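# Pull the tote out from beneath the desk

## Task

Move the tote so it ends fully outside the desk's footprint (neither beneath the desk nor resting on its top) and standing upright. The utility cart must also be upright at the end, and the robot must not topple or finish leaning; any of those is a failure. The result only counts if the tote stays there without the robot holding it.

## Robot and tools

ROBOT. A Hello Robot Stretch 4, single arm: an omni-wheel base, a lift sliding on a mast, an arm that telescopes forward, a three-joint wrist (yaw, pitch, roll) and a two-finger gripper. It stands about 1.6 m tall; the base rim lies within 0.23 m of the base origin. Cameras: head_camera, head_left_camera, head_right_camera (fisheye), wrist_camera. A loose object may occasionally get nudged by an outside push.

FRAMES. Base frame: origin on the floor below the base centre, x ahead, y to the left, z up. hand_pose is reported in this frame as a point between the open fingertips; with all wrist joints at zero its axes line up with the base frame, and the printed value may be slightly off. The odometry frame is the base frame as it was when the scene began; base_odometry counts wheel rotation only (slip looks like travel), heading in radians, left positive, -3.142 to 3.142.

execute_actions. Argument "actions": a list holding exactly one action, or empty to just fetch state and images. Optional "cameras": list of camera names, or "all"/null/omitted for every camera, [] for none; an unknown name rejects the call. An action contains "base", "joints" or both, plus optional "pace" and "contact_limits"; or it contains only "end_of_arm": "enable_torque" (re-powers wrist or gripper motors that cut out, which then hold in place). Motions inside one action start at the same moment and may finish at different times.
- base: one command only, each a relative offset from where the base last reported itself. translate_m: straight drive in metres, forward positive, -2 to 2. strafe_m: sideways in metres, left positive, -2 to 2. rotate_rad: spin in place in radians, counter-clockwise (left) positive, -3.2 to 3.2.
- joints: absolute targets keyed by name. lift_m 0 to 1.2 m; arm_m 0 to 0.55 m extension; wrist_yaw_rad -1.134 to 4.276 (0 points ahead, positive to the left, 3.14 tucked back, beyond 3.4 the arm may block); wrist_pitch_rad -1.117 to 4.259 (0 level, 1.57 pointing down); wrist_roll_rad -1.117 to 4.259 (0 keeps fingers side by side at equal height, positive turns clockwise as seen from behind); gripper_m -0.038 to 0.141, the fingertip gap in metres (negative squeezes tips together). Done tolerances: lift and arm ±0.004, yaw and roll ±0.02, pitch ±0.05, gripper ±0.004. A joint target past its range gets clipped and still runs; other bad values or unknown keys refuse the whole call. One action runs at most 15 s.
- pace: "slow", "default", "fast", "max". Base speeds 0.1/0.3/0.4/0.6 m/s and 1/2/3/4 rad/s respectively, reduced when the lift is above 0.2 m (down to 0.3 m/s and 1 rad/s at 1.2 m).
- contact_limits: only {"arm_m": value}, 0 (gentlest) to 0.75 (firmest), default 0.5; the arm stops when it pushes harder.
Anything left out of an action may keep driving toward its earlier target without the status showing it. If a result reports a stop, later execute_actions, wait and finished_scene calls in that same reply are skipped.

wait: {"seconds": 0 to 10}; commands nothing, returns state and images.
zoom_image: {"camera": name, "region": [x0, y0, x1, y1]} in pixels of that camera's newest full image, top-left origin, at most 504x504.
finished_scene: {"scene": number}; ends the current scene for good and reports success.

RESULTS. lidar_m: 12 distances in metres from the base origin, 30-degree sectors starting straight ahead and going counter-clockwise (4th left, 7th behind, 10th right); "-" means nothing seen or closer than 0.25 m. It sees from about 0.15 m up, so a desk top registers even if the base could pass beneath; it may miss glass, thin legs and much behind. wrist_depth_mm: 7x7 grid of median depths, 100 to 2000 mm, row by row from top left. base_status / joint_status: "done", "off_target" (may still push), "contact_stop_at_<key>" (part goes slack; a slack lift may sag, slack wheels may roll), "limit_stop_at_<name>", "time_out", "torque_fault" (wrist/gripper motor limp until enable_torque). "limit_stop_at_tilt" means a lean above 6 degrees: lift, arm and wheels slacken and ignore commands. "limit_stop_at_own_body": a joint would hit the robot; move it away. on_its_own lists what the call didn't command; "held at" is a held target, not a position. turned_by_wheels versus turned_by_imu differing by over ~0.1 rad suggests a collision or slip, and the heading error is roughly their difference. base_tilt gives forward/right lean in degrees with a fixed bias up to ~1.5. motor_effort: percent of maximum, sign toward higher joint values, peak in brackets (noisy); for wheel_0..2 positive turns the base right. An effort at rest outside its normal range means pushing or carrying.

GRIPPING. Command a gap smaller than the object; smaller squeezes harder and pulls it in slightly. Closure and "done" don't prove a grasp; a firm grip at gripper_m ≥ 0 shows in gripper effort. If fingertips catch on a surface below, raise the lift.

CAUTIONS. To unfold at the start, send lift_m 0.4 with wrist_yaw_rad 0 together. Tilting the gripper up (pitch below -0.2) while rolled (roll below -0.4 or above 4) risks self-collision. Over 1 kg held with arm_m above 0.2 while driving or turning can tip the robot, especially at fast paces; steady pushes or pulls with the gripper high or a high contact limit can too. Avoid dropping things, slamming, hard hits, hard pushes, knocking over the tote or cart, and torque faults. The robot keeps holding its last command while you think, and the scene keeps running.

Each tool is called after "Call:" as name(argument=value, ...), one argument or row to a line, values as JSON.

## Session

Call:
execute_actions(
  actions=[],
)

Scene clock: 0.00 s.
base_odometry: x=+0.000 y=+0.000 heading=+0.000 (m, m, rad; odometry frame)
turned_by_wheels: +0.000 (rad since the last result)
turned_by_imu: +0.000 (rad since the last result)
base_tilt: forward=+0.0 right=+0.1 (deg)
lidar_m: 1.87 1.86 2.42 1.98 1.50 1.80 1.46 1.43 2.19 1.78 1.47 1.61
base_status: not commanded
joint_positions: lift_m=+0.235 arm_m=-0.002 wrist_yaw_rad=+3.163 wrist_pitch_rad=-0.017 wrist_roll_rad=+0.014 gripper_m=+0.057
joint_status: not commanded
motor_effort: lift_m=+19 arm_m=+0 wrist_yaw_rad=-1 wrist_pitch_rad=-5 wrist_roll_rad=-2 gripper_m=-2 wheel_0=+0 wheel_1=+0 wheel_2=+0 (%)
hand_pose: x=-0.1218 y=+0.0811 z=+0.4177 quat_wxyz=(-0.011, +0.008, +0.007, +1.000) (m; base frame)
wrist_depth_mm: - 140 - - - - 1921 / - 121 141 - - - 1921 / - 114 138 1708 1983 - 1921 / - 127 171 1756 1863 - 1921 / 136 1397 1576 1661 1863 - 1921 / 223 1464 209 1708 210 1708 1708 / 221 1098 1138 146 1025 1078 1098
pictures: head_camera, head_left_camera, head_right_camera, wrist_camera
Images, in order (width x height): head_camera 420x560, head_left_camera 420x672, head_right_camera 420x672, wrist_camera 616x392.

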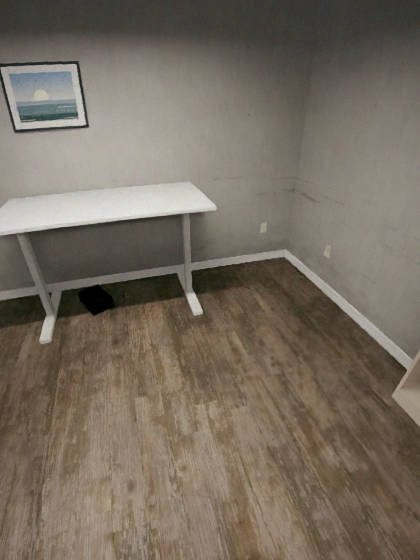

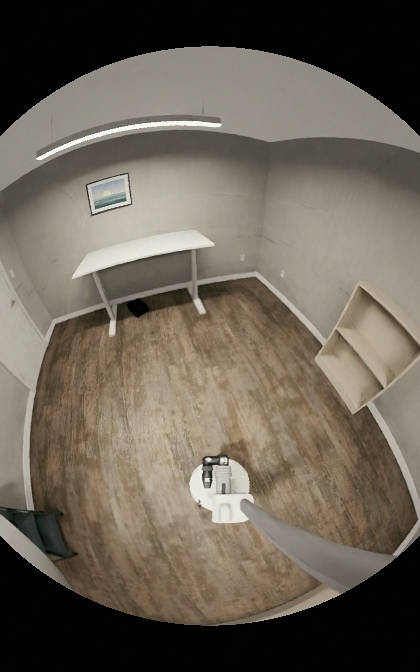

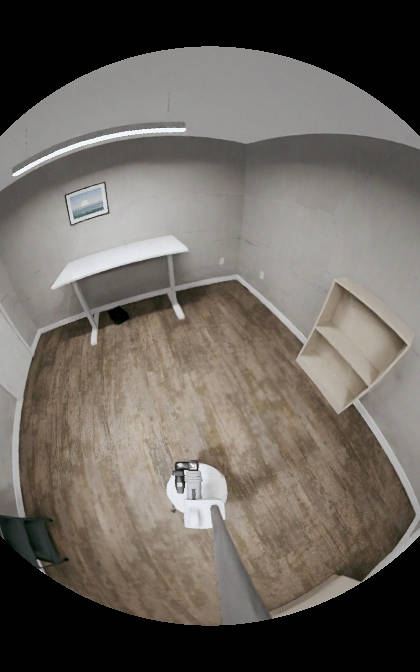

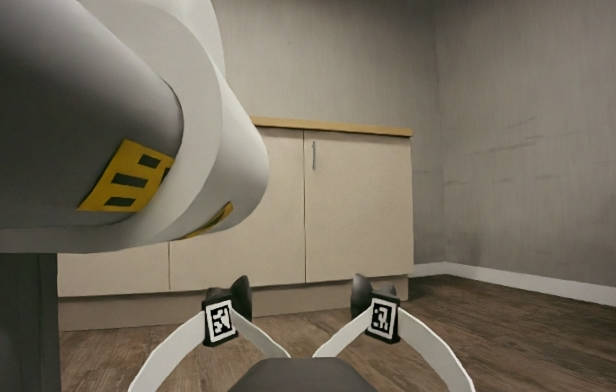

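Call:
zoom_image(
  camera="head_camera",
  region=[30, 260, 210, 350],
)

Region (30, 260, 210, 350) of head_camera's 420x560 image, scaled by 2.800, with more detail than that image has.

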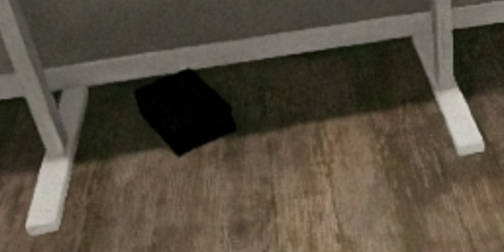

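Call:
execute_actions(
  actions=[
    {"base":{"rotate_rad":0.3},"joints":{"lift_m":0.4,"wrist_yaw_rad":0},"pace":"fast"},
  ],
)

Scene clock: 17.60 s.
base_odometry: x=+0.000 y=+0.000 heading=+0.299 (m, m, rad; odometry frame)
turned_by_wheels: +0.299 (rad since the last result)
turned_by_imu: +0.297 (rad since the last result)
base_tilt: forward=+0.1 right=+0.2 (deg)
lidar_m: 1.85 1.90 2.09 1.50 1.53 1.55 1.47 1.49 1.88 1.47 1.48 2.35
base_status: done
joint_positions: lift_m=+0.400 arm_m=-0.002 wrist_yaw_rad=+0.000 wrist_pitch_rad=-0.017 wrist_roll_rad=+0.014 gripper_m=+0.057
joint_status: all done
motor_effort: lift_m=+21(23) arm_m=+0(0) wrist_yaw_rad=-3(8) wrist_pitch_rad=-5(5) wrist_roll_rad=-2(2) gripper_m=-4(1) wheel_0=-4(8) wheel_1=-4(11) wheel_2=-3(11) (%)
hand_pose: x=+0.4570 y=-0.0873 z=+0.5829 quat_wxyz=(+1.000, +0.007, -0.008, +0.000) (m; base frame)
wrist_depth_mm: - - - - - - - / - - - - - - - / - - - - - - - / - - - - - - - / - - - - - - - / - - 208 - 210 - 1921 / 1576 1499 1499 146 1366 1430 1499
pictures: head_camera, head_left_camera, head_right_camera, wrist_camera
Images, in order (width x height): head_camera 420x560, head_left_camera 420x672, head_right_camera 420x672, wrist_camera 616x392.

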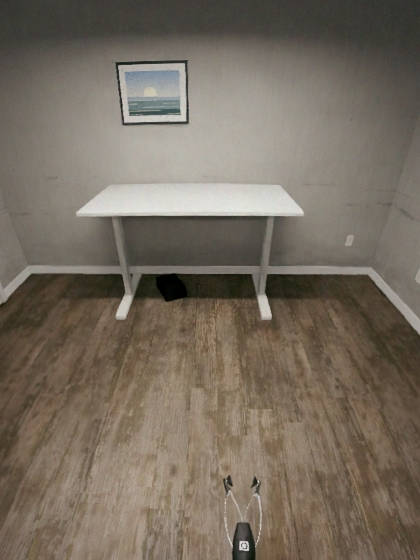

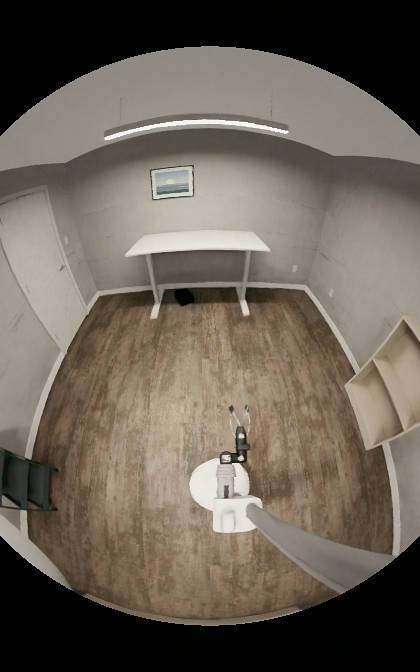

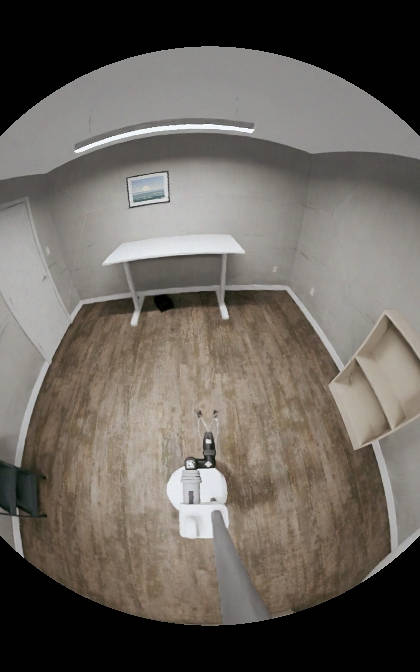

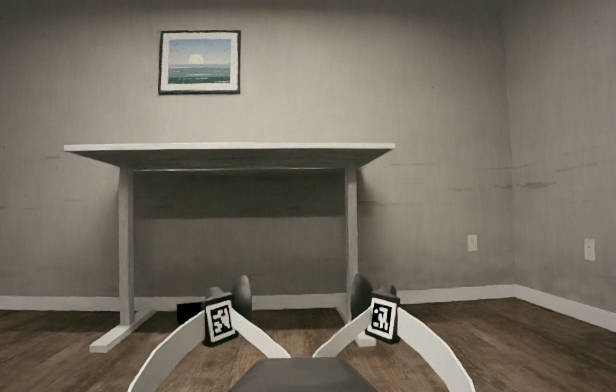

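Call:
execute_actions(
  actions=[
    {"base":{"rotate_rad":0.2},"joints":{"lift_m":0.2,"wrist_pitch_rad":0.5,"gripper_m":0.1},"pace":"fast"},
  ],
  cameras=[],
)

Call:
execute_actions(
  actions=[
    {"base":{"translate_m":1.3},"pace":"max"},
  ],
)

Scene clock: 28.13 s.
base_odometry: x=+0.000 y=+0.000 heading=+0.498 (m, m, rad; odometry frame)
turned_by_wheels: +0.199 (rad since the last result)
turned_by_imu: +0.198 (rad since the last result)
base_tilt: forward=+0.0 right=+0.2 (deg)
lidar_m: 1.86 2.04 1.99 1.50 1.82 1.46 1.44 2.23 1.78 1.47 1.61 1.88
base_status: done
joint_positions: lift_m=+0.200 arm_m=-0.002 wrist_yaw_rad=+0.000 wrist_pitch_rad=+0.502 wrist_roll_rad=+0.014 gripper_m=+0.100
joint_status: all done
motor_effort: lift_m=+17(20) arm_m=+0(0) wrist_yaw_rad=-4(0) wrist_pitch_rad=-4(2) wrist_roll_rad=-2(2) gripper_m=-1(5) wheel_0=-4(9) wheel_1=-4(9) wheel_2=-3(11) (%)
hand_pose: x=+0.4214 y=-0.0874 z=+0.2396 quat_wxyz=(+0.969, +0.007, +0.248, -0.002) (m; base frame)
wrist_depth_mm: - - - - - - - / - - - - - - - / 1308 1281 1255 1255 1255 1281 1255 / 878 878 866 866 866 866 866 / 661 661 661 668 668 668 661 / 530 535 220 539 211 539 525 / 455 445 452 146 452 445 452
pictures: none
No camera images: the call's "cameras" was empty. Leave "cameras" out to get every camera's image.

Scene clock: 31.80 s.
base_odometry: x=+1.142 y=+0.622 heading=+0.499 (m, m, rad; odometry frame)
turned_by_wheels: +0.001 (rad since the last result)
turned_by_imu: -0.006 (rad since the last result)
base_tilt: forward=+0.0 right=+0.1 (deg)
lidar_m: 0.57 0.63 1.80 1.78 1.93 2.21 2.75 2.07 1.75 1.93 0.71 0.58
base_status: done
joint_positions: lift_m=+0.200 arm_m=-0.002 wrist_yaw_rad=+0.000 wrist_pitch_rad=+0.502 wrist_roll_rad=+0.014 gripper_m=+0.100
joint_status: not commanded
motor_effort: lift_m=+19(19) arm_m=-1(0) wrist_yaw_rad=+0(1) wrist_pitch_rad=-5(5) wrist_roll_rad=-1(3) gripper_m=+1(1) wheel_0=+4(11) wheel_1=+5(12) wheel_2=+0(20) (%)
hand_pose: x=+0.4214 y=-0.0874 z=+0.2394 quat_wxyz=(+0.969, +0.007, +0.248, -0.002) (m; base frame)
wrist_depth_mm: 707 1098 1060 1025 1008 960 960 / 741 1160 1098 1078 1060 1025 1042 / 798 1182 1078 1118 1118 1078 1060 / 809 866 759 788 866 854 878 / 676 661 668 668 668 661 654 / 535 535 222 544 213 539 521 / 452 442 449 146 449 442 452
pictures: head_camera, head_left_camera, head_right_camera, wrist_camera
Images, in order (width x height): head_camera 420x560, head_left_camera 420x672, head_right_camera 420x672, wrist_camera 616x392.

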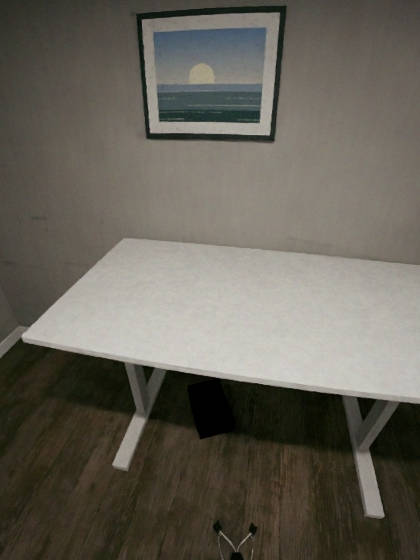

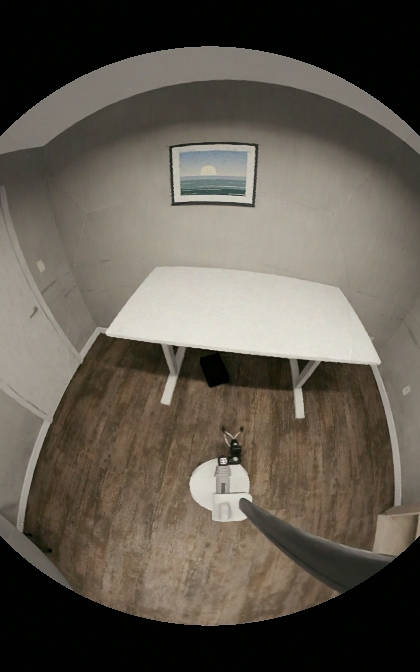

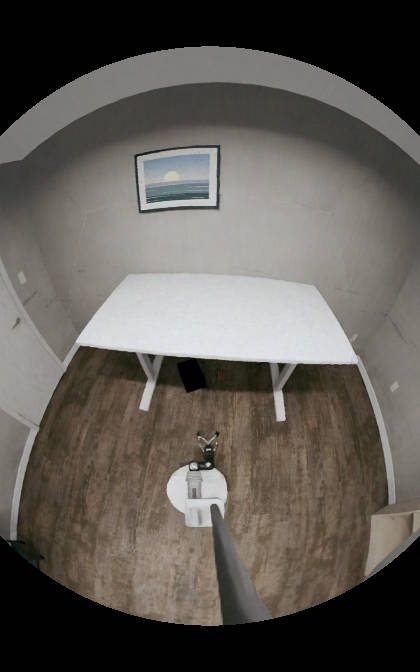

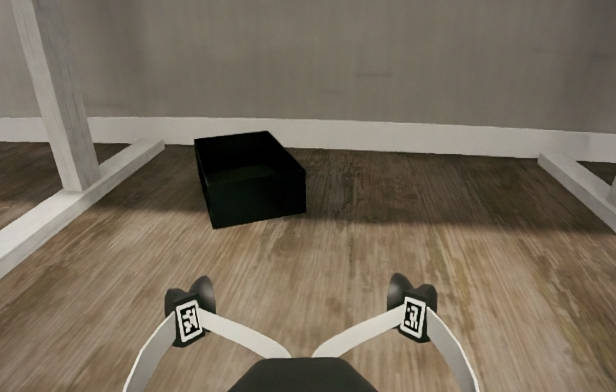

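Call:
zoom_image(
  camera="wrist_camera",
  region=[160, 100, 340, 250],
)

Region (160, 100, 340, 250) of wrist_camera's 616x392 image, scaled by 2.800.

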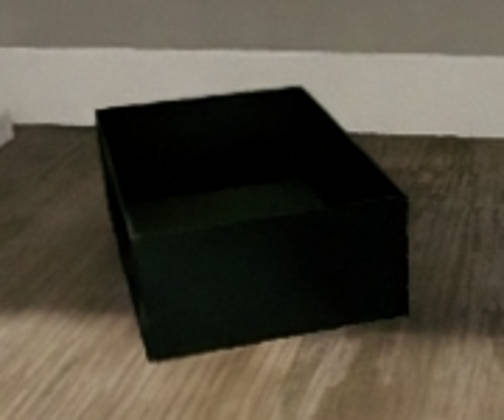

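Call:
execute_actions(
  actions=[
    {"base":{"rotate_rad":0.13},"joints":{"lift_m":0.28,"arm_m":0.53,"gripper_m":0.05},"pace":"fast"},
  ],
  cameras=["wrist_camera"],
)

Call:
execute_actions(
  actions=[
    {"base":{"translate_m":0.28},"joints":{"wrist_pitch_rad":1.57},"pace":"fast"},
  ],
)

Scene clock: 67.20 s.
base_odometry: x=+1.142 y=+0.622 heading=+0.628 (m, m, rad; odometry frame)
turned_by_wheels: +0.129 (rad since the last result)
turned_by_imu: +0.127 (rad since the last result)
base_tilt: forward=+0.0 right=+0.2 (deg)
lidar_m: 0.57 0.67 1.79 1.77 1.95 2.73 2.78 1.92 1.72 1.95 0.68 0.58
base_status: done
joint_positions: lift_m=+0.280 arm_m=+0.529 wrist_yaw_rad=+0.000 wrist_pitch_rad=+0.502 wrist_roll_rad=+0.014 gripper_m=+0.050
joint_status: all done
motor_effort: lift_m=+21(22) arm_m=+8(6) wrist_yaw_rad=-2(0) wrist_pitch_rad=-5(5) wrist_roll_rad=-3(2) gripper_m=-2(5) wheel_0=-5(8) wheel_1=-5(11) wheel_2=-5(9) (%)
hand_pose: x=+0.9525 y=-0.0874 z=+0.3193 quat_wxyz=(+0.969, +0.007, +0.248, -0.002) (m; base frame)
wrist_depth_mm: 668 627 591 559 535 500 480 / 715 668 640 597 559 530 500 / 778 741 683 627 603 564 539 / 854 788 741 691 647 603 569 / 798 798 768 732 683 647 615 / 640 615 208 559 217 640 634 / 504 535 517 148 508 535 539
pictures: wrist_camera
Images, in order (width x height): wrist_camera 616x392.

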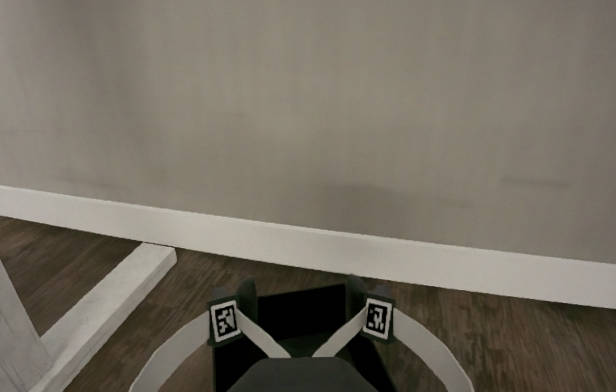

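Scene clock: 69.17 s.
base_odometry: x=+1.368 y=+0.786 heading=+0.629 (m, m, rad; odometry frame)
turned_by_wheels: +0.001 (rad since the last result)
turned_by_imu: -0.001 (rad since the last result)
base_tilt: forward=+0.1 right=+0.1 (deg)
lidar_m: 0.29 0.36 0.62 1.71 2.02 2.46 3.01 2.01 1.92 0.65 0.36 0.29
base_status: done
joint_positions: lift_m=+0.280 arm_m=+0.529 wrist_yaw_rad=+0.000 wrist_pitch_rad=+1.570 wrist_roll_rad=+0.014 gripper_m=+0.050
joint_status: all done
motor_effort: lift_m=+21(20) arm_m=+7(8) wrist_yaw_rad=-1(1) wrist_pitch_rad=+4(3) wrist_roll_rad=-2(1) gripper_m=-1(1) wheel_0=+4(9) wheel_1=+6(10) wheel_2=+1(15) (%)
hand_pose: x=+0.6999 y=-0.0874 z=+0.1696 quat_wxyz=(+0.708, +0.005, +0.707, -0.005) (m; base frame)
wrist_depth_mm: 397 397 330 347 402 402 404 / 394 394 392 397 394 402 404 / 389 394 389 394 392 397 402 / 389 389 389 389 389 399 399 / 387 387 387 392 392 394 397 / 387 389 208 387 216 392 394 / 384 384 325 148 325 394 392
pictures: head_camera, head_left_camera, head_right_camera, wrist_camera
Images, in order (width x height): head_camera 420x560, head_left_camera 420x672, head_right_camera 420x672, wrist_camera 616x392.

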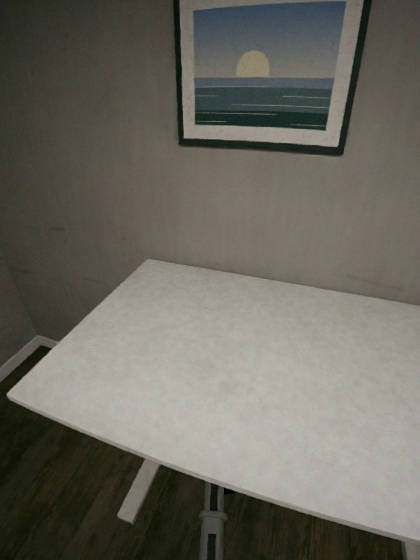

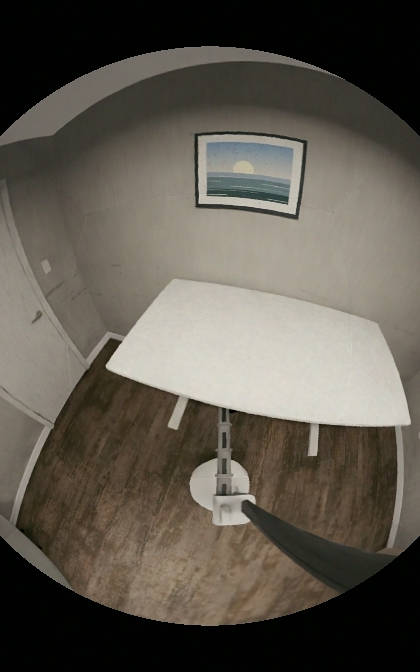

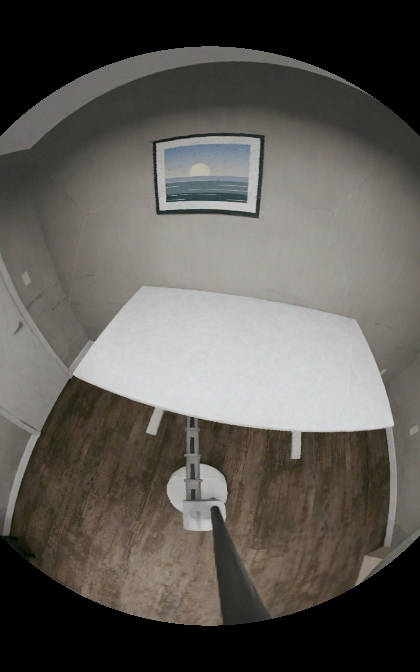

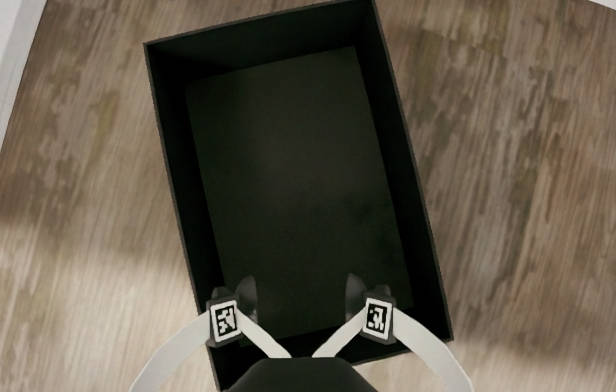

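Call:
execute_actions(
  actions=[
    {"joints":{"lift_m":0.17},"pace":"fast"},
  ],
  cameras=["wrist_camera"],
)

Scene clock: 74.57 s.
base_odometry: x=+1.368 y=+0.786 heading=+0.629 (m, m, rad; odometry frame)
turned_by_wheels: +0.000 (rad since the last result)
turned_by_imu: -0.002 (rad since the last result)
base_tilt: forward=+0.0 right=+0.1 (deg)
lidar_m: 0.29 0.34 0.63 1.71 2.02 2.43 3.04 2.00 1.91 0.65 0.36 0.30
base_status: not commanded
joint_positions: lift_m=+0.170 arm_m=+0.529 wrist_yaw_rad=+0.000 wrist_pitch_rad=+1.570 wrist_roll_rad=+0.014 gripper_m=+0.050
joint_status: all done
motor_effort: lift_m=+16(20) arm_m=+7(7) wrist_yaw_rad=-1(1) wrist_pitch_rad=+2(2) wrist_roll_rad=-1(2) gripper_m=-4(2) wheel_0=+4(4) wheel_1=+6(6) wheel_2=+1(1) (%)
hand_pose: x=+0.6999 y=-0.0874 z=+0.0599 quat_wxyz=(+0.707, +0.005, +0.707, -0.005) (m; base frame)
wrist_depth_mm: 283 258 285 285 263 291 291 / 283 249 282 285 285 287 290 / 279 231 282 282 283 287 287 / 281 232 279 279 283 234 289 / 279 228 278 281 278 236 287 / 278 226 208 279 216 238 285 / 276 277 262 148 263 210 282
pictures: wrist_camera
Images, in order (width x height): wrist_camera 616x392.

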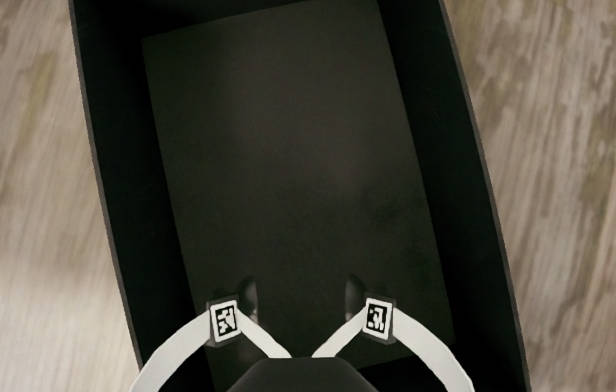

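Call:
execute_actions(
  actions=[
    {"base":{"translate_m":-0.1},"pace":"slow"},
  ],
  cameras=["wrist_camera"],
)

Scene clock: 83.77 s.
base_odometry: x=+1.287 y=+0.728 heading=+0.628 (m, m, rad; odometry frame)
turned_by_wheels: +0.000 (rad since the last result)
turned_by_imu: -0.002 (rad since the last result)
base_tilt: forward=+0.0 right=+0.1 (deg)
lidar_m: 0.40 0.47 1.73 1.72 2.04 2.93 2.93 1.96 1.85 0.83 0.46 0.40
base_status: done
joint_positions: lift_m=+0.170 arm_m=+0.529 wrist_yaw_rad=+0.001 wrist_pitch_rad=+1.569 wrist_roll_rad=+0.014 gripper_m=+0.050
joint_status: not commanded
motor_effort: lift_m=+16(16) arm_m=+7(7) wrist_yaw_rad=-3(5) wrist_pitch_rad=+4(9) wrist_roll_rad=-2(3) gripper_m=-2(1) wheel_0=-5(7) wheel_1=-7(14) wheel_2=+6(11) (%)
hand_pose: x=+0.7002 y=-0.0874 z=+0.0599 quat_wxyz=(+0.708, +0.005, +0.706, -0.005) (m; base frame)
wrist_depth_mm: 283 255 285 285 287 259 293 / 285 244 283 285 285 231 291 / 281 246 282 283 283 232 289 / 282 237 279 282 283 232 286 / 279 279 278 279 281 230 286 / 277 279 208 278 212 208 286 / 277 277 197 148 194 282 282
pictures: wrist_camera
Images, in order (width x height): wrist_camera 616x392.

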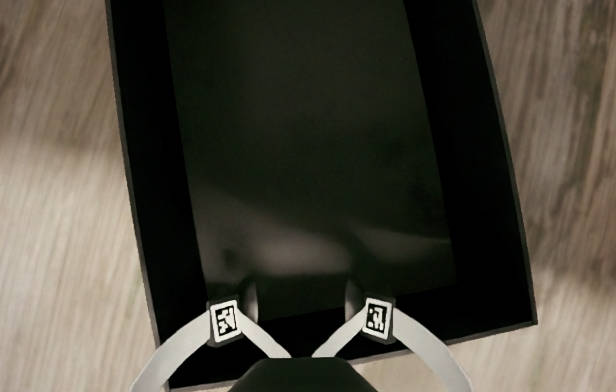

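Call:
execute_actions(
  actions=[
    {"base":{"translate_m":-0.85}},
  ],
)

Scene clock: 91.13 s.
base_odometry: x=+0.600 y=+0.229 heading=+0.628 (m, m, rad; odometry frame)
turned_by_wheels: -0.001 (rad since the last result)
turned_by_imu: +0.001 (rad since the last result)
base_tilt: forward=+0.1 right=+0.1 (deg)
lidar_m: 1.21 1.42 1.98 1.68 1.75 2.10 2.12 2.05 1.45 1.46 2.05 1.22
base_status: done
joint_positions: lift_m=+0.170 arm_m=+0.529 wrist_yaw_rad=+0.001 wrist_pitch_rad=+1.569 wrist_roll_rad=+0.014 gripper_m=+0.050
joint_status: not commanded
motor_effort: lift_m=+16(17) arm_m=+7(7) wrist_yaw_rad=-3(5) wrist_pitch_rad=+4(6) wrist_roll_rad=-2(2) gripper_m=+0(2) wheel_0=-5(9) wheel_1=-7(11) wheel_2=+4(10) (%)
hand_pose: x=+0.7002 y=-0.0874 z=+0.0599 quat_wxyz=(+0.708, +0.005, +0.706, -0.005) (m; base frame)
wrist_depth_mm: 285 286 283 285 286 230 291 / 285 283 282 283 285 236 291 / 282 283 279 283 283 239 287 / 283 281 279 283 282 240 287 / 279 281 277 281 282 242 283 / 276 279 208 277 216 224 285 / 277 276 185 148 202 195 283
pictures: head_camera, head_left_camera, head_right_camera, wrist_camera
Images, in order (width x height): head_camera 420x560, head_left_camera 420x672, head_right_camera 420x672, wrist_camera 616x392.

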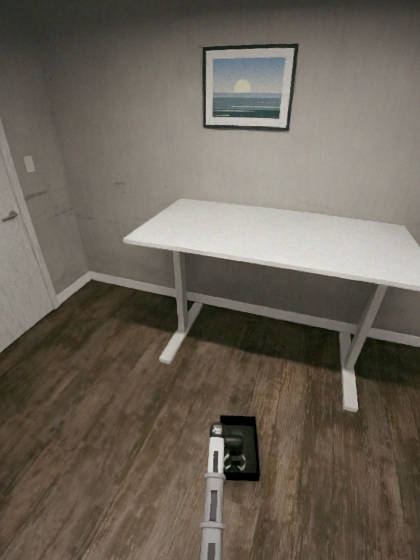

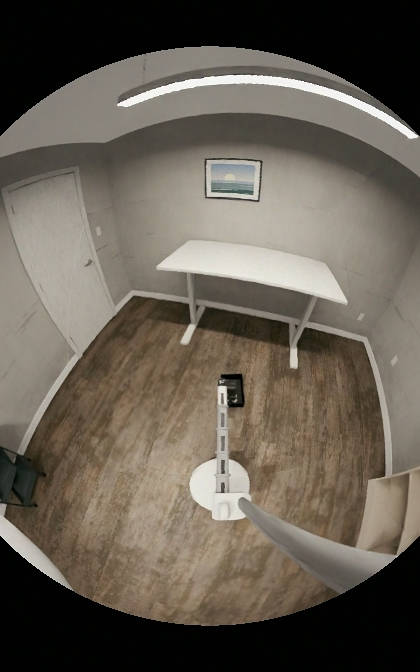

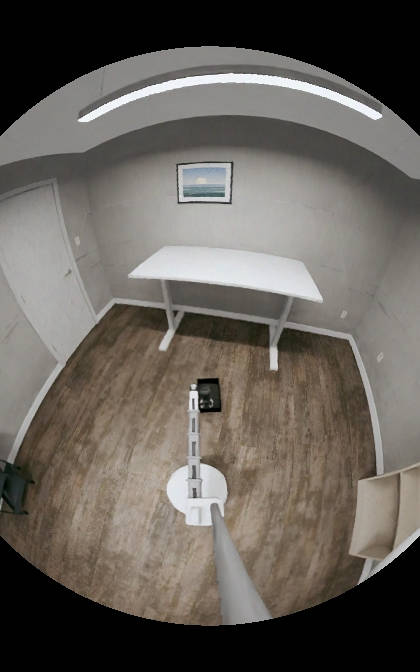

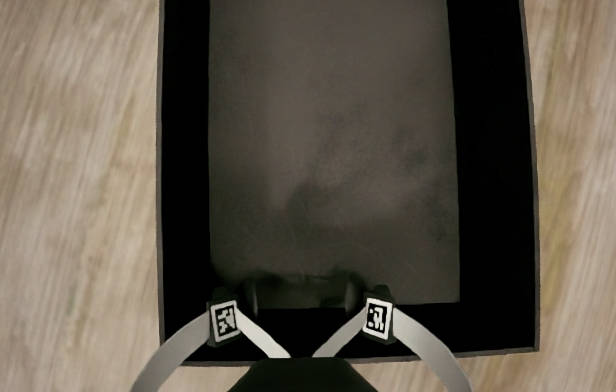

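Clear by about 0.2 m. Lift the gripper out.

Call:
execute_actions(
  actions=[
    {"joints":{"lift_m":0.3,"arm_m":0.55},"pace":"fast"},
  ],
  cameras=["wrist_camera","head_left_camera"],
)

Scene clock: 95.30 s.
base_odometry: x=+0.600 y=+0.229 heading=+0.628 (m, m, rad; odometry frame)
turned_by_wheels: +0.000 (rad since the last result)
turned_by_imu: -0.001 (rad since the last result)
base_tilt: forward=+0.0 right=+0.1 (deg)
lidar_m: 0.80 1.42 1.97 1.67 1.73 2.10 2.11 2.06 1.46 1.47 2.04 1.22
base_status: not commanded
joint_positions: lift_m=+0.300 arm_m=+0.546 wrist_yaw_rad=+0.000 wrist_pitch_rad=+1.570 wrist_roll_rad=+0.014 gripper_m=+0.050
joint_status: all done
joint sent to its limit — the command would take arm_m past its upper limit, so that joint was sent only as far as its limit.
motor_effort: lift_m=+21(24) arm_m=+8(10) wrist_yaw_rad=-2(3) wrist_pitch_rad=+2(4) wrist_roll_rad=-3(2) gripper_m=-3(3) wheel_0=-5(5) wheel_1=-7(7) wheel_2=+4(4) (%)
hand_pose: x=+0.7174 y=-0.0874 z=+0.1895 quat_wxyz=(+0.707, +0.005, +0.707, -0.005) (m; base frame)
wrist_depth_mm: 415 415 415 407 394 427 424 / 415 413 415 415 415 421 427 / 413 413 413 413 415 421 424 / 410 410 410 410 413 415 421 / 407 410 404 410 410 415 415 / 404 410 208 379 217 415 415 / 404 407 407 148 410 413 413
pictures: head_left_camera, wrist_camera
Images, in order (width x height): head_left_camera 420x672, wrist_camera 616x392.

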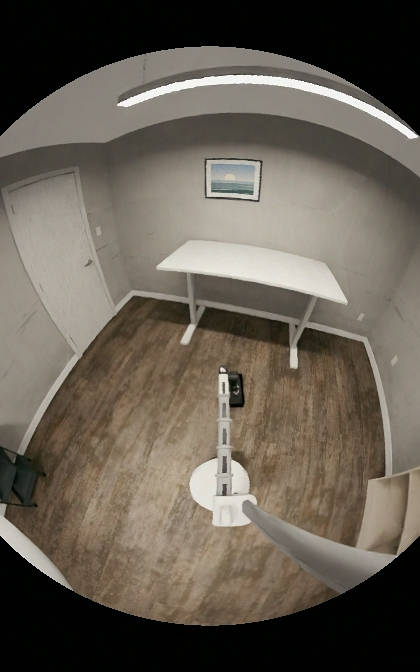

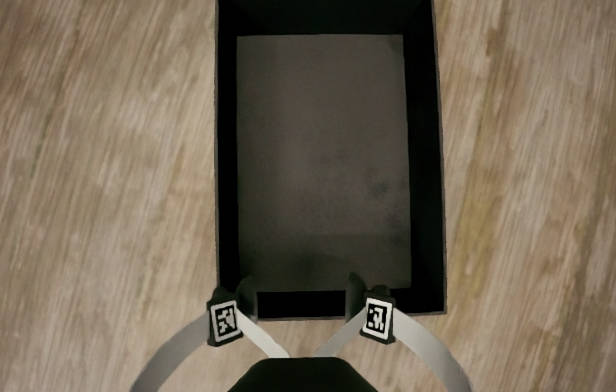

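Call:
finished_scene(
  scene=1,
)

The scene is finished: the task was done.


## Next scene

The same job, from a new start.

Call:
execute_actions(
  actions=[],
)

Scene clock: 0.00 s.
base_odometry: x=+0.000 y=+0.000 heading=+0.000 (m, m, rad; odometry frame)
turned_by_wheels: +0.000 (rad since the last result)
turned_by_imu: +0.000 (rad since the last result)
base_tilt: forward=+0.0 right=+0.1 (deg)
lidar_m: 1.78 1.72 1.24 1.90 1.80 1.89 2.06 1.67 1.78 1.54 1.48 1.55
base_status: not commanded
joint_positions: lift_m=+0.158 arm_m=-0.002 wrist_yaw_rad=+3.037 wrist_pitch_rad=-0.017 wrist_roll_rad=+0.014 gripper_m=+0.057
joint_status: not commanded
motor_effort: lift_m=+19 arm_m=+0 wrist_yaw_rad=-4 wrist_pitch_rad=-6 wrist_roll_rad=-3 gripper_m=-4 wheel_0=+1 wheel_1=+0 wheel_2=-1 (%)
hand_pose: x=-0.1093 y=+0.1170 z=+0.3415 quat_wxyz=(+0.052, +0.009, +0.007, +0.999) (m; base frame)
wrist_depth_mm: - 144 - - - - - / - 144 - - - - - / 105 142 - - - - 1537 / 117 142 - - - - 1537 / 1430 1921 - - - - 1576 / 1366 1464 211 1499 211 1397 1366 / 917 878 904 143 917 891 917
pictures: head_camera, head_left_camera, head_right_camera, wrist_camera
Images, in order (width x height): head_camera 420x560, head_left_camera 420x672, head_right_camera 420x672, wrist_camera 616x392.

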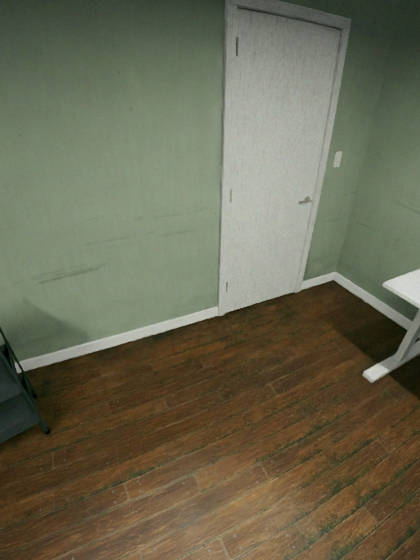

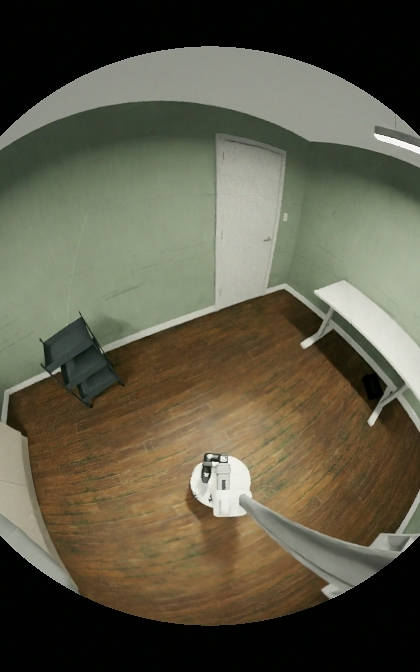

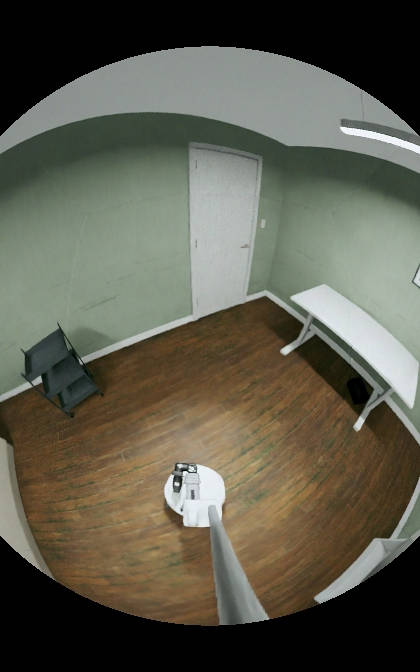

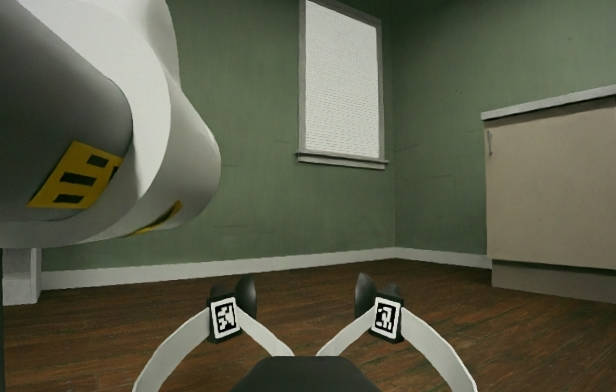

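Call:
execute_actions(
  actions=[
    {"base":{"rotate_rad":-1.16},"joints":{"lift_m":0.4,"wrist_yaw_rad":0},"pace":"fast"},
  ],
  cameras=["head_camera","wrist_camera","head_left_camera"],
)

Scene clock: 12.03 s.
base_odometry: x=+0.000 y=+0.000 heading=-1.159 (m, m, rad; odometry frame)
turned_by_wheels: -1.159 (rad since the last result)
turned_by_imu: -1.161 (rad since the last result)
base_tilt: forward=+0.0 right=+0.1 (deg)
lidar_m: 1.47 1.51 1.84 1.71 1.23 2.00 1.82 1.84 2.13 1.68 1.73 1.60
base_status: done
joint_positions: lift_m=+0.400 arm_m=-0.002 wrist_yaw_rad=+0.000 wrist_pitch_rad=-0.017 wrist_roll_rad=+0.014 gripper_m=+0.057
joint_status: all done
motor_effort: lift_m=+21(23) arm_m=+0(0) wrist_yaw_rad=-4(6) wrist_pitch_rad=-5(4) wrist_roll_rad=-2(3) gripper_m=-4(1) wheel_0=+5(11) wheel_1=+5(13) wheel_2=+4(12) (%)
hand_pose: x=+0.4569 y=-0.0873 z=+0.5829 quat_wxyz=(+1.000, +0.007, -0.008, +0.000) (m; base frame)
wrist_depth_mm: 1921 - - - - - - / 1983 - - - - - - / 1921 - - - - - - / 1983 1983 - - - - - / 1921 1983 - - - - - / 1921 1983 211 - 210 - - / 1464 1430 1430 144 1464 1397 1499
pictures: head_camera, head_left_camera, wrist_camera
Images, in order (width x height): head_camera 420x560, head_left_camera 420x672, wrist_camera 616x392.

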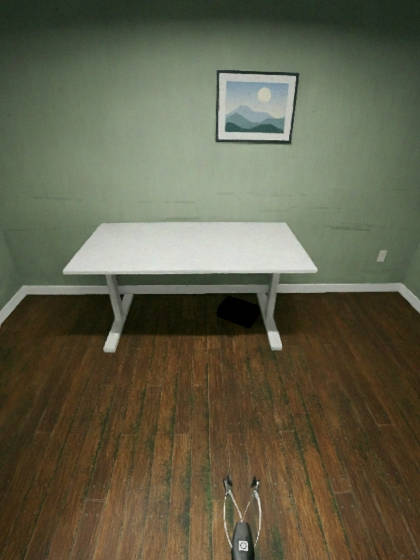

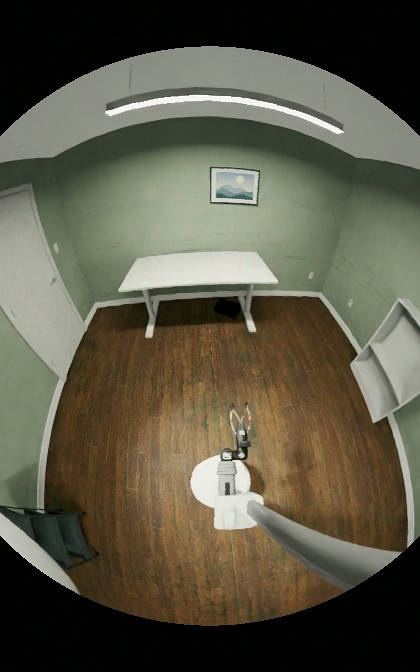

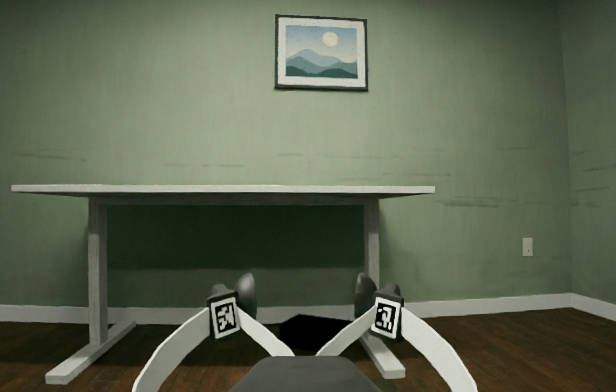

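Call:
execute_actions(
  actions=[
    {"base":{"translate_m":1.22},"joints":{"lift_m":0.28,"arm_m":0.53,"wrist_pitch_rad":1.57,"gripper_m":0.05},"pace":"max"},
  ],
  cameras=["wrist_camera","head_left_camera"],
)

Scene clock: 36.97 s.
base_odometry: x=+0.489 y=-1.118 heading=-1.158 (m, m, rad; odometry frame)
turned_by_wheels: +0.001 (rad since the last result)
turned_by_imu: -0.007 (rad since the last result)
base_tilt: forward=+0.0 right=+0.1 (deg)
lidar_m: 0.26 0.28 0.38 0.80 1.89 2.07 3.05 2.98 1.69 1.63 0.47 0.28
base_status: done
joint_positions: lift_m=+0.280 arm_m=+0.529 wrist_yaw_rad=+0.000 wrist_pitch_rad=+1.570 wrist_roll_rad=+0.014 gripper_m=+0.050
joint_status: all done
motor_effort: lift_m=+17(18) arm_m=+8(7) wrist_yaw_rad=-4(2) wrist_pitch_rad=+2(5) wrist_roll_rad=-2(2) gripper_m=-3(2) wheel_0=+4(11) wheel_1=+5(12) wheel_2=-1(15) (%)
hand_pose: x=+0.6998 y=-0.0874 z=+0.1698 quat_wxyz=(+0.707, +0.005, +0.707, -0.005) (m; base frame)
wrist_depth_mm: 399 397 397 402 397 399 366 / 394 397 394 379 397 397 359 / 394 394 392 389 389 389 364 / 392 394 389 392 392 389 355 / 389 389 387 389 389 366 357 / 387 389 210 373 211 357 359 / 387 387 387 145 307 389 366
pictures: head_left_camera, wrist_camera
Images, in order (width x height): head_left_camera 420x672, wrist_camera 616x392.

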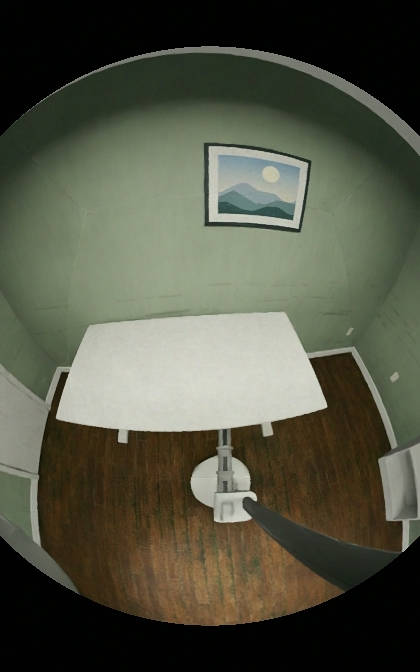

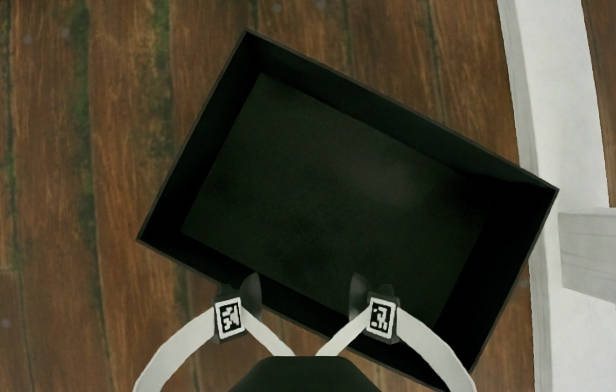

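Call:
execute_actions(
  actions=[
    {"joints":{"lift_m":0.17,"arm_m":0.545,"wrist_roll_rad":0.4}},
  ],
  cameras=["wrist_camera"],
)

Scene clock: 48.90 s.
base_odometry: x=+0.489 y=-1.118 heading=-1.158 (m, m, rad; odometry frame)
turned_by_wheels: +0.000 (rad since the last result)
turned_by_imu: -0.002 (rad since the last result)
base_tilt: forward=+0.1 right=+0.1 (deg)
lidar_m: 0.27 0.29 0.37 0.82 1.88 2.06 3.03 2.99 1.69 1.63 0.45 0.31
base_status: not commanded
joint_positions: lift_m=+0.170 arm_m=+0.544 wrist_yaw_rad=+0.000 wrist_pitch_rad=+1.570 wrist_roll_rad=+0.399 gripper_m=+0.050
joint_status: all done
motor_effort: lift_m=+16(17) arm_m=+8(9) wrist_yaw_rad=-2(1) wrist_pitch_rad=+3(4) wrist_roll_rad=+0(3) gripper_m=-2(1) wheel_0=+4(4) wheel_1=+5(5) wheel_2=-1(1) (%)
hand_pose: x=+0.7147 y=-0.0874 z=+0.0599 quat_wxyz=(+0.693, +0.140, +0.693, -0.140) (m; base frame)
wrist_depth_mm: 285 202 203 247 289 289 256 / 282 236 274 260 245 227 217 / 281 247 278 283 283 285 250 / 282 256 282 281 281 283 245 / 281 262 279 279 282 282 240 / 200 267 211 278 210 281 233 / 202 211 226 145 235 258 229
pictures: wrist_camera
Images, in order (width x height): wrist_camera 616x392.

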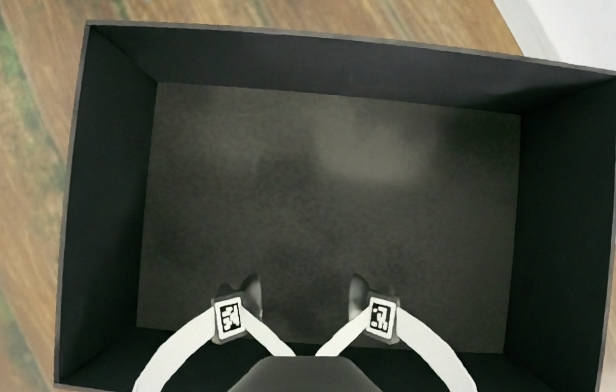

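Call:
execute_actions(
  actions=[
    {"base":{"translate_m":-0.92}},
  ],
  cameras=["head_camera","wrist_camera","head_left_camera"],
)

Scene clock: 60.93 s.
base_odometry: x=+0.121 y=-0.275 heading=-1.159 (m, m, rad; odometry frame)
turned_by_wheels: -0.001 (rad since the last result)
turned_by_imu: +0.001 (rad since the last result)
base_tilt: forward=+0.0 right=+0.2 (deg)
lidar_m: 1.18 1.20 1.84 1.73 1.39 1.49 2.12 2.14 2.12 1.66 1.72 1.26
base_status: done
joint_positions: lift_m=+0.170 arm_m=+0.544 wrist_yaw_rad=+0.000 wrist_pitch_rad=+1.569 wrist_roll_rad=+0.400 gripper_m=+0.050
joint_status: not commanded
motor_effort: lift_m=+17(17) arm_m=+7(8) wrist_yaw_rad=-4(2) wrist_pitch_rad=+4(8) wrist_roll_rad=-1(0) gripper_m=-1(1) wheel_0=-4(9) wheel_1=-6(14) wheel_2=+4(11) (%)
hand_pose: x=+0.7152 y=-0.0874 z=+0.0598 quat_wxyz=(+0.694, +0.140, +0.692, -0.140) (m; base frame)
wrist_depth_mm: 197 211 227 239 248 236 198 / 220 279 282 283 285 265 202 / 217 281 281 282 283 273 200 / 213 278 281 281 281 281 205 / 208 279 279 281 281 281 208 / 202 276 211 279 211 236 204 / 196 196 190 147 201 283 283
pictures: head_camera, head_left_camera, wrist_camera
Images, in order (width x height): head_camera 420x560, head_left_camera 420x672, wrist_camera 616x392.

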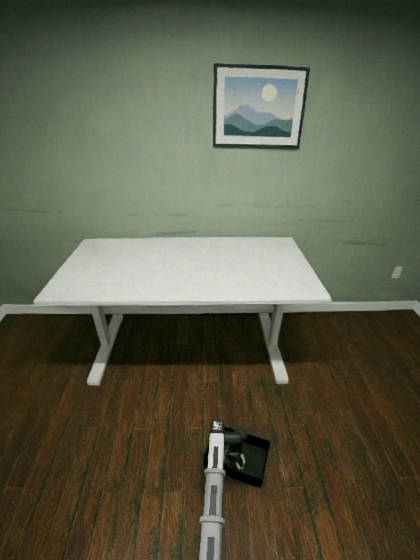

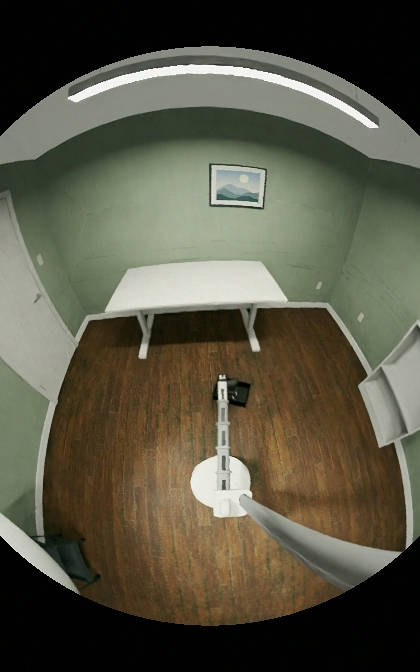

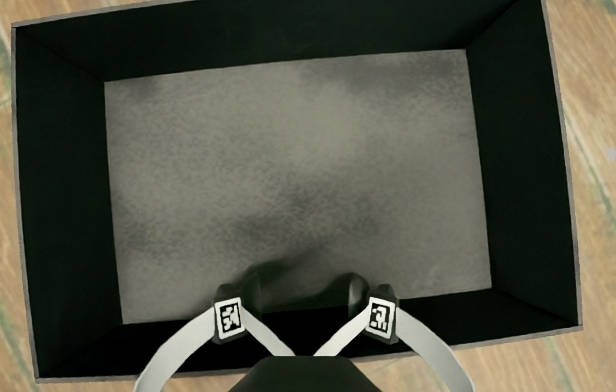

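Call:
execute_actions(
  actions=[
    {"joints":{"lift_m":0.29,"wrist_pitch_rad":1.48},"pace":"fast"},
  ],
  cameras=["wrist_camera","head_left_camera"],
)

Scene clock: 65.37 s.
base_odometry: x=+0.121 y=-0.275 heading=-1.159 (m, m, rad; odometry frame)
turned_by_wheels: +0.000 (rad since the last result)
turned_by_imu: -0.002 (rad since the last result)
base_tilt: forward=+0.1 right=+0.2 (deg)
lidar_m: 1.18 1.19 1.83 1.74 1.39 1.50 2.10 2.15 2.10 1.65 1.69 1.31
base_status: not commanded
joint_positions: lift_m=+0.290 arm_m=+0.544 wrist_yaw_rad=+0.000 wrist_pitch_rad=+1.480 wrist_roll_rad=+0.400 gripper_m=+0.050
joint_status: all done
motor_effort: lift_m=+21(22) arm_m=+8(7) wrist_yaw_rad=-3(2) wrist_pitch_rad=+0(5) wrist_roll_rad=-1(1) gripper_m=-3(2) wheel_0=-4(4) wheel_1=-6(6) wheel_2=+4(4) (%)
hand_pose: x=+0.7406 y=-0.0874 z=+0.1807 quat_wxyz=(+0.724, +0.147, +0.661, -0.134) (m; base frame)
wrist_depth_mm: 442 439 439 433 427 427 424 / 430 430 427 424 424 421 418 / 424 418 392 410 410 413 413 / 415 413 410 404 404 402 404 / 410 404 404 399 402 394 399 / 402 399 210 394 211 387 389 / 402 397 392 145 389 384 387
pictures: head_left_camera, wrist_camera
Images, in order (width x height): head_left_camera 420x672, wrist_camera 616x392.

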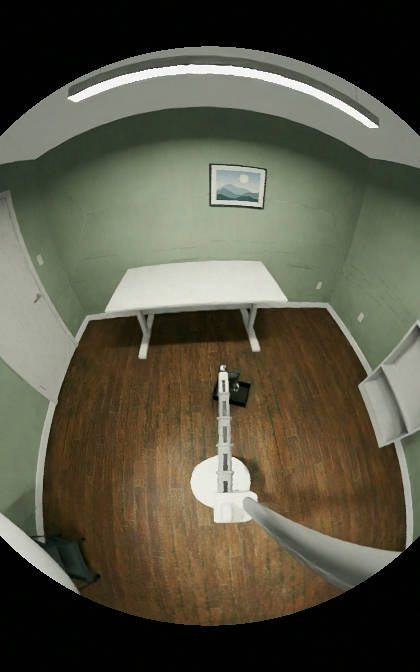

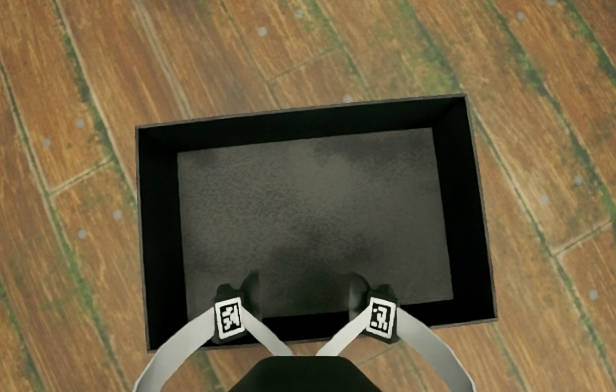

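Call:
finished_scene(
  scene=2,
)

The scene is finished: the task was done.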